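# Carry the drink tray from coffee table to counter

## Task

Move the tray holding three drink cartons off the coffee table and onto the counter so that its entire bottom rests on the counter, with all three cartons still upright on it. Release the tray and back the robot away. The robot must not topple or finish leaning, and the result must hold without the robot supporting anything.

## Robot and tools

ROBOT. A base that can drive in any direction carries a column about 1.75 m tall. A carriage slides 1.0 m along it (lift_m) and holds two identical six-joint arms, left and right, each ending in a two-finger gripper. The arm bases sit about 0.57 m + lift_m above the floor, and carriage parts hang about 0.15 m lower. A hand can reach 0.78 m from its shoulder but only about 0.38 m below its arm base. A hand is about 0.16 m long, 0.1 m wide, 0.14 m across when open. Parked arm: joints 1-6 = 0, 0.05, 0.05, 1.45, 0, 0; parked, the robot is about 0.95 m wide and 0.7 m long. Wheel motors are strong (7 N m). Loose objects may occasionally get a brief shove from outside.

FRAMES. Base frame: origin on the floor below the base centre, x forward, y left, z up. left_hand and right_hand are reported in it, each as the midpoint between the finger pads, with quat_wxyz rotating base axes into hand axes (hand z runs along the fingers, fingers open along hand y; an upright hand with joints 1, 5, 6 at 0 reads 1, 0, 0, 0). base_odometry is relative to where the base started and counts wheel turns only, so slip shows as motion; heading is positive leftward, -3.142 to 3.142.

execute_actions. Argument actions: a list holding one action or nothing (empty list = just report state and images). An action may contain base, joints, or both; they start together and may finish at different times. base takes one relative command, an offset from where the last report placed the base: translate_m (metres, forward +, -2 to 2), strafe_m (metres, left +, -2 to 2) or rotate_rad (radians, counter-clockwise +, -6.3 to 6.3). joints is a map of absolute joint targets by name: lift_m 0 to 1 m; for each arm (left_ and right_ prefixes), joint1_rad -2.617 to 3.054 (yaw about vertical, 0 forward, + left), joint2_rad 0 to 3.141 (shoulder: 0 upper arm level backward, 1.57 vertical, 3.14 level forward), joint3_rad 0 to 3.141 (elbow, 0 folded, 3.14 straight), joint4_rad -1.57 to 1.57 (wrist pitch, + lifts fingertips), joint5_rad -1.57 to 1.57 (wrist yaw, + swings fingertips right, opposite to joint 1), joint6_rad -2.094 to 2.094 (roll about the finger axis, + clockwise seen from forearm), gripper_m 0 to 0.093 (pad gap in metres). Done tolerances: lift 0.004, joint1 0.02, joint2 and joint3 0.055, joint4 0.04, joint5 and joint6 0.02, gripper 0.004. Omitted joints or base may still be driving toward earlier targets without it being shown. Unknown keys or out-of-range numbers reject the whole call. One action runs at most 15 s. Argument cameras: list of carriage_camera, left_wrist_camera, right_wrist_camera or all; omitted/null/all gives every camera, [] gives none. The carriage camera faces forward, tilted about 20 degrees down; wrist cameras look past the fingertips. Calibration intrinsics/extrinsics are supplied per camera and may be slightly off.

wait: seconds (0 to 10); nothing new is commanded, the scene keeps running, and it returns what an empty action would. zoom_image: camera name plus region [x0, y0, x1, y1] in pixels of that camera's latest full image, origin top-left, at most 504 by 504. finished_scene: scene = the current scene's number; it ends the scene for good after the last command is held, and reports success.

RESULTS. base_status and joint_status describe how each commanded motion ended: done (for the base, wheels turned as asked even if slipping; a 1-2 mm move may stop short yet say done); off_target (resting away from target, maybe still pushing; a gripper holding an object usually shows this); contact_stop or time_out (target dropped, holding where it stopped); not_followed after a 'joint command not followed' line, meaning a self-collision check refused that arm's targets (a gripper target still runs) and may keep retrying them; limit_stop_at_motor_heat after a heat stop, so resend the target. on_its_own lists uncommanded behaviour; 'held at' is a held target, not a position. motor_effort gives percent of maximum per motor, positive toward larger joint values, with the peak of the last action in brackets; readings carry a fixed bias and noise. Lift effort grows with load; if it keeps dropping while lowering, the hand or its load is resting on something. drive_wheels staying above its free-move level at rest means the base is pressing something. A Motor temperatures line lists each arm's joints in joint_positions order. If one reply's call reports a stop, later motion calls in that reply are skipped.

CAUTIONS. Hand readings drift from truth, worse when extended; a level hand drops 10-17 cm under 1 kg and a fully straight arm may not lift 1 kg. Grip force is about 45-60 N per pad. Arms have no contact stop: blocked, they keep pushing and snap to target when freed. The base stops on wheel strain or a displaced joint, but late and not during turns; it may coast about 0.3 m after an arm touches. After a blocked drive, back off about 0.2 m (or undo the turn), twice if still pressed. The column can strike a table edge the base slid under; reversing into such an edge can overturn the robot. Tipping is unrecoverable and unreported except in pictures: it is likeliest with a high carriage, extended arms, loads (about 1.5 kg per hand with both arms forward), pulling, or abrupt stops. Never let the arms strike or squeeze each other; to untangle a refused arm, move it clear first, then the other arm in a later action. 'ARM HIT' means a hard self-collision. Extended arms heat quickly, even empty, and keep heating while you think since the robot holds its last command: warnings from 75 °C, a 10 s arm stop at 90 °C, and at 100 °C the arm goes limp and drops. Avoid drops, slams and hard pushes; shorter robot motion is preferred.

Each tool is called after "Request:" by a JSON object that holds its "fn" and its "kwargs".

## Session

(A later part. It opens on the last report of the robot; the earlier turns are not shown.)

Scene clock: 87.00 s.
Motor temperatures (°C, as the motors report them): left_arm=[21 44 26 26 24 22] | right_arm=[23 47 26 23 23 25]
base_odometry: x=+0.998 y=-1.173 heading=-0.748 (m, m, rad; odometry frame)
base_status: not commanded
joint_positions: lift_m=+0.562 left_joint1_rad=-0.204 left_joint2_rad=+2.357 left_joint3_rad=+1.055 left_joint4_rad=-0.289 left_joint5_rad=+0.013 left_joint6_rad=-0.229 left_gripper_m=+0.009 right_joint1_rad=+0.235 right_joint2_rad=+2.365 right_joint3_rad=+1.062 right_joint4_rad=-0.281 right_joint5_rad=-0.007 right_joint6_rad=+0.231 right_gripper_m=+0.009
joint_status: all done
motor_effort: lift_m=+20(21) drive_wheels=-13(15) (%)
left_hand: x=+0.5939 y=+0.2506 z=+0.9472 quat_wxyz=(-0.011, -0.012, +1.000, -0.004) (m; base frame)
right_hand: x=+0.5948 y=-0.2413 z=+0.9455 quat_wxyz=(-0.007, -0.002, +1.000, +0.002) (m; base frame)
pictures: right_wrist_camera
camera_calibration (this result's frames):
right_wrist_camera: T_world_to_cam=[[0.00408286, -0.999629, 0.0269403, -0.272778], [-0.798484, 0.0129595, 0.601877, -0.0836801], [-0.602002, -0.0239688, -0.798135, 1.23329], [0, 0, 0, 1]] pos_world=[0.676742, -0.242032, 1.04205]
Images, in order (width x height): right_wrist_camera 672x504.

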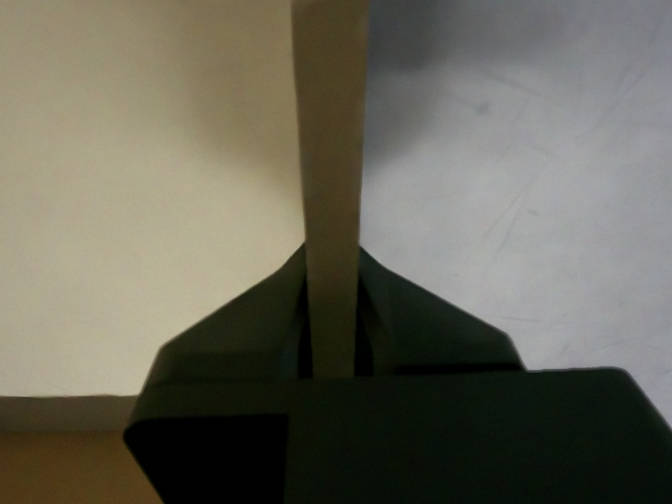

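Request:
{"fn": "execute_actions", "kwargs": {"actions": [{"joints": {"lift_m": 0.55}}], "cameras": []}}

Scene clock: 88.00 s.
Motor temperatures (°C, as the motors report them): left_arm=[21 45 26 26 24 22] | right_arm=[23 47 26 23 23 25]
base_odometry: x=+0.998 y=-1.173 heading=-0.748 (m, m, rad; odometry frame)
base_status: not commanded
joint_positions: lift_m=+0.550 left_joint1_rad=-0.204 left_joint2_rad=+2.352 left_joint3_rad=+1.055 left_joint4_rad=-0.285 left_joint5_rad=+0.012 left_joint6_rad=-0.229 left_gripper_m=+0.009 right_joint1_rad=+0.235 right_joint2_rad=+2.358 right_joint3_rad=+1.062 right_joint4_rad=-0.278 right_joint5_rad=-0.003 right_joint6_rad=+0.231 right_gripper_m=+0.009
joint_status: all done
motor_effort: lift_m=+19(21) drive_wheels=-13(15) (%)
left_hand: x=+0.5961 y=+0.2505 z=+0.9368 quat_wxyz=(-0.007, -0.012, +1.000, -0.004) (m; base frame)
right_hand: x=+0.5977 y=-0.2414 z=+0.9359 quat_wxyz=(-0.002, -0.002, +1.000, +0.001) (m; base frame)
pictures: none
No camera images: the call's "cameras" was empty. Leave "cameras" out to get every camera's image.

The tray has started to touch the counter. I'll lower a bit more to take the load off the arms.

Request:
{"fn": "execute_actions", "kwargs": {"actions": [{"joints": {"lift_m": 0.543}}], "cameras": []}}

Scene clock: 89.03 s.
Motor temperatures (°C, as the motors report them): left_arm=[21 45 26 26 24 22] | right_arm=[23 47 26 23 23 25]
base_odometry: x=+0.998 y=-1.173 heading=-0.748 (m, m, rad; odometry frame)
base_status: not commanded
joint_positions: lift_m=+0.543 left_joint1_rad=-0.204 left_joint2_rad=+2.334 left_joint3_rad=+1.055 left_joint4_rad=-0.308 left_joint5_rad=+0.011 left_joint6_rad=-0.229 left_gripper_m=+0.009 right_joint1_rad=+0.235 right_joint2_rad=+2.340 right_joint3_rad=+1.062 right_joint4_rad=-0.298 right_joint5_rad=-0.003 right_joint6_rad=+0.231 right_gripper_m=+0.009
joint_status: all done
motor_effort: lift_m=+18(18) drive_wheels=+13(14) (%)
left_hand: x=+0.5956 y=+0.2507 z=+0.9356 quat_wxyz=(-0.009, -0.012, +1.000, -0.003) (m; base frame)
right_hand: x=+0.5974 y=-0.2415 z=+0.9345 quat_wxyz=(-0.003, -0.002, +1.000, +0.001) (m; base frame)
pictures: none
No camera images: the call's "cameras" was empty. Leave "cameras" out to get every camera's image.

Request:
{"fn": "execute_actions", "kwargs": {"actions": [{"joints": {"left_gripper_m": 0.04, "right_gripper_m": 0.04}}], "cameras": []}}

Request:
{"fn": "execute_actions", "kwargs": {"actions": [{"joints": {"lift_m": 0.62}}]}}

Scene clock: 90.60 s.
Motor temperatures (°C, as the motors report them): left_arm=[21 45 26 26 24 22] | right_arm=[23 47 26 23 23 25]
base_odometry: x=+0.998 y=-1.173 heading=-0.748 (m, m, rad; odometry frame)
base_status: not commanded
joint_positions: lift_m=+0.543 left_joint1_rad=-0.204 left_joint2_rad=+2.334 left_joint3_rad=+1.055 left_joint4_rad=-0.296 left_joint5_rad=+0.008 left_joint6_rad=-0.229 left_gripper_m=+0.040 right_joint1_rad=+0.235 right_joint2_rad=+2.340 right_joint3_rad=+1.062 right_joint4_rad=-0.295 right_joint5_rad=-0.003 right_joint6_rad=+0.231 right_gripper_m=+0.040
joint_status: all done
motor_effort: lift_m=+18(18) drive_wheels=+13(13) (%)
left_hand: x=+0.5986 y=+0.2506 z=+0.9355 quat_wxyz=(-0.003, -0.012, +1.000, -0.003) (m; base frame)
right_hand: x=+0.5981 y=-0.2413 z=+0.9344 quat_wxyz=(-0.002, -0.002, +1.000, +0.001) (m; base frame)
pictures: none
No camera images: the call's "cameras" was empty. Leave "cameras" out to get every camera's image.

Scene clock: 91.43 s.
Motor temperatures (°C, as the motors report them): left_arm=[21 45 26 26 24 22] | right_arm=[23 47 26 23 23 25]
base_odometry: x=+0.998 y=-1.173 heading=-0.748 (m, m, rad; odometry frame)
base_status: not commanded
joint_positions: lift_m=+0.620 left_joint1_rad=-0.204 left_joint2_rad=+2.334 left_joint3_rad=+1.055 left_joint4_rad=-0.289 left_joint5_rad=+0.007 left_joint6_rad=-0.229 left_gripper_m=+0.040 right_joint1_rad=+0.235 right_joint2_rad=+2.336 right_joint3_rad=+1.062 right_joint4_rad=-0.292 right_joint5_rad=-0.003 right_joint6_rad=+0.231 right_gripper_m=+0.040
joint_status: all done
motor_effort: lift_m=+18(23) drive_wheels=+13(13) (%)
left_hand: x=+0.6004 y=+0.2505 z=+1.0125 quat_wxyz=(+0.001, -0.012, +1.000, -0.004) (m; base frame)
right_hand: x=+0.5999 y=-0.2409 z=+1.0127 quat_wxyz=(+0.002, -0.002, +1.000, +0.002) (m; base frame)
pictures: carriage_camera, left_wrist_camera, right_wrist_camera
camera_calibration (this result's frames):
carriage_camera: T_world_to_cam=[[0.0456414, -0.998838, -0.0154756, 0.0132877], [-0.305134, 0.000811825, -0.952309, 1.57146], [0.951215, 0.0481869, -0.304742, 0.296009], [0, 0, 0, 1]] pos_world=[0.197331, -0.0022672, 1.58693]
left_wrist_camera: T_world_to_cam=[[0.0408607, -0.998987, -0.0188555, 0.245224], [-0.815164, -0.0442428, 0.577538, -0.0838752], [-0.577787, -0.00822826, -0.816146, 1.30102], [0, 0, 0, 1]] pos_world=[0.673321, 0.25197, 1.11489]
right_wrist_camera: T_world_to_cam=[[0.00401166, -0.999612, 0.0275605, -0.274791], [-0.808835, 0.0129629, 0.587893, -0.0997181], [-0.588022, -0.0246503, -0.808469, 1.29189], [0, 0, 0, 1]] pos_world=[0.680108, -0.241547, 1.11065]
Images, in order (width x height): carriage_camera 672x504, left_wrist_camera 672x504, right_wrist_camera 672x504.

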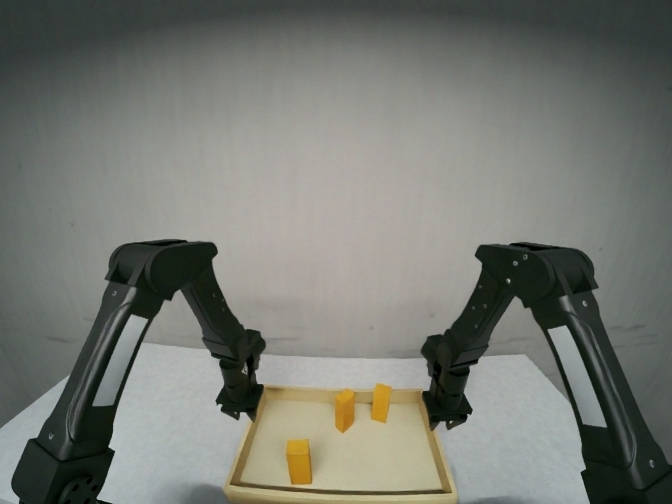

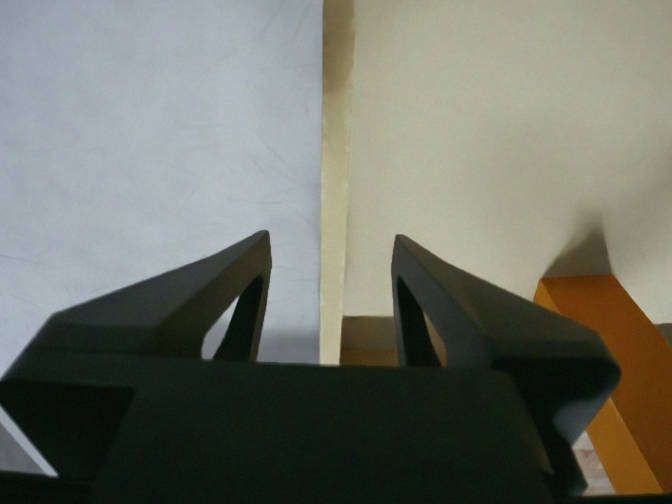

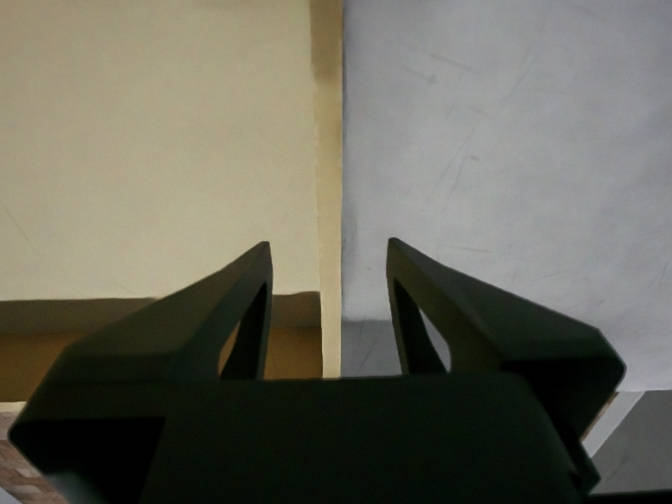

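Both hands are clear of the tray. I'll back away and park the arms.

Request:
{"fn": "execute_actions", "kwargs": {"actions": [{"base": {"translate_m": -0.6}, "joints": {"left_joint1_rad": 0, "left_joint2_rad": 0.05, "left_joint3_rad": 0.05, "left_joint4_rad": 1.45, "left_joint5_rad": 0, "left_joint6_rad": 0, "right_joint1_rad": 0, "right_joint2_rad": 0.05, "right_joint3_rad": 0.05, "right_joint4_rad": 1.45, "right_joint5_rad": 0, "right_joint6_rad": 0}}], "cameras": ["carriage_camera"]}}

Scene clock: 95.93 s.
Motor temperatures (°C, as the motors report them): left_arm=[21 44 26 26 24 22] | right_arm=[23 46 26 24 23 25]
base_odometry: x=+0.558 y=-0.764 heading=-0.748 (m, m, rad; odometry frame)
base_status: done
joint_positions: lift_m=+0.620 left_joint1_rad=+0.007 left_joint2_rad=+0.063 left_joint3_rad=+0.067 left_joint4_rad=+1.458 left_joint5_rad=-0.001 left_joint6_rad=-0.009 left_gripper_m=+0.040 right_joint1_rad=-0.007 right_joint2_rad=+0.060 right_joint3_rad=+0.073 right_joint4_rad=+1.453 right_joint5_rad=-0.001 right_joint6_rad=+0.005 right_gripper_m=+0.040
joint_status: all done
motor_effort: lift_m=+19(19) drive_wheels=-2(29) (%)
left_hand: x=+0.3041 y=+0.3189 z=+1.6071 quat_wxyz=(+0.999, -0.001, +0.054, -0.001) (m; base frame)
right_hand: x=+0.3026 y=-0.3187 z=+1.6086 quat_wxyz=(+0.999, +0.000, +0.052, -0.001) (m; base frame)
pictures: carriage_camera
camera_calibration (this result's frames):
carriage_camera: T_world_to_cam=[[0.0456414, -0.998838, -0.0154756, 0.0132865], [-0.305134, 0.000811825, -0.952309, 1.57139], [0.951215, 0.0481869, -0.304742, 0.295986], [0, 0, 0, 1]] pos_world=[0.197331, -0.0022672, 1.58685]
Images, in order (width x height): carriage_camera 672x504.

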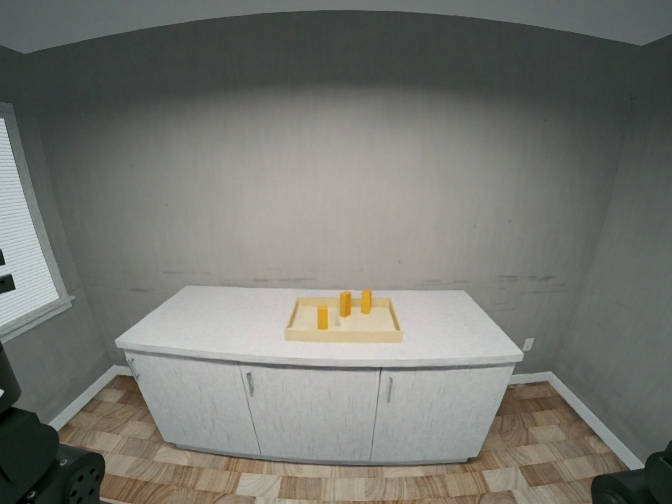

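Request:
{"fn": "zoom_image", "kwargs": {"camera": "carriage_camera", "region": [270, 275, 420, 375]}}

Region (270, 275, 420, 375) of carriage_camera's 672x504 image, scaled by 3.360, with more detail than that image has.

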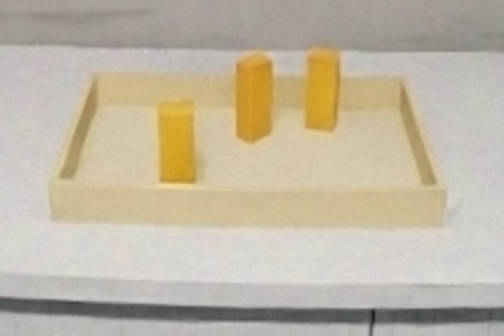

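The tray sits fully on the counter, all three cartons are upright, and the robot has moved clear.

Request:
{"fn": "finished_scene", "kwargs": {"scene": 2}}

The scene is finished: the task was done.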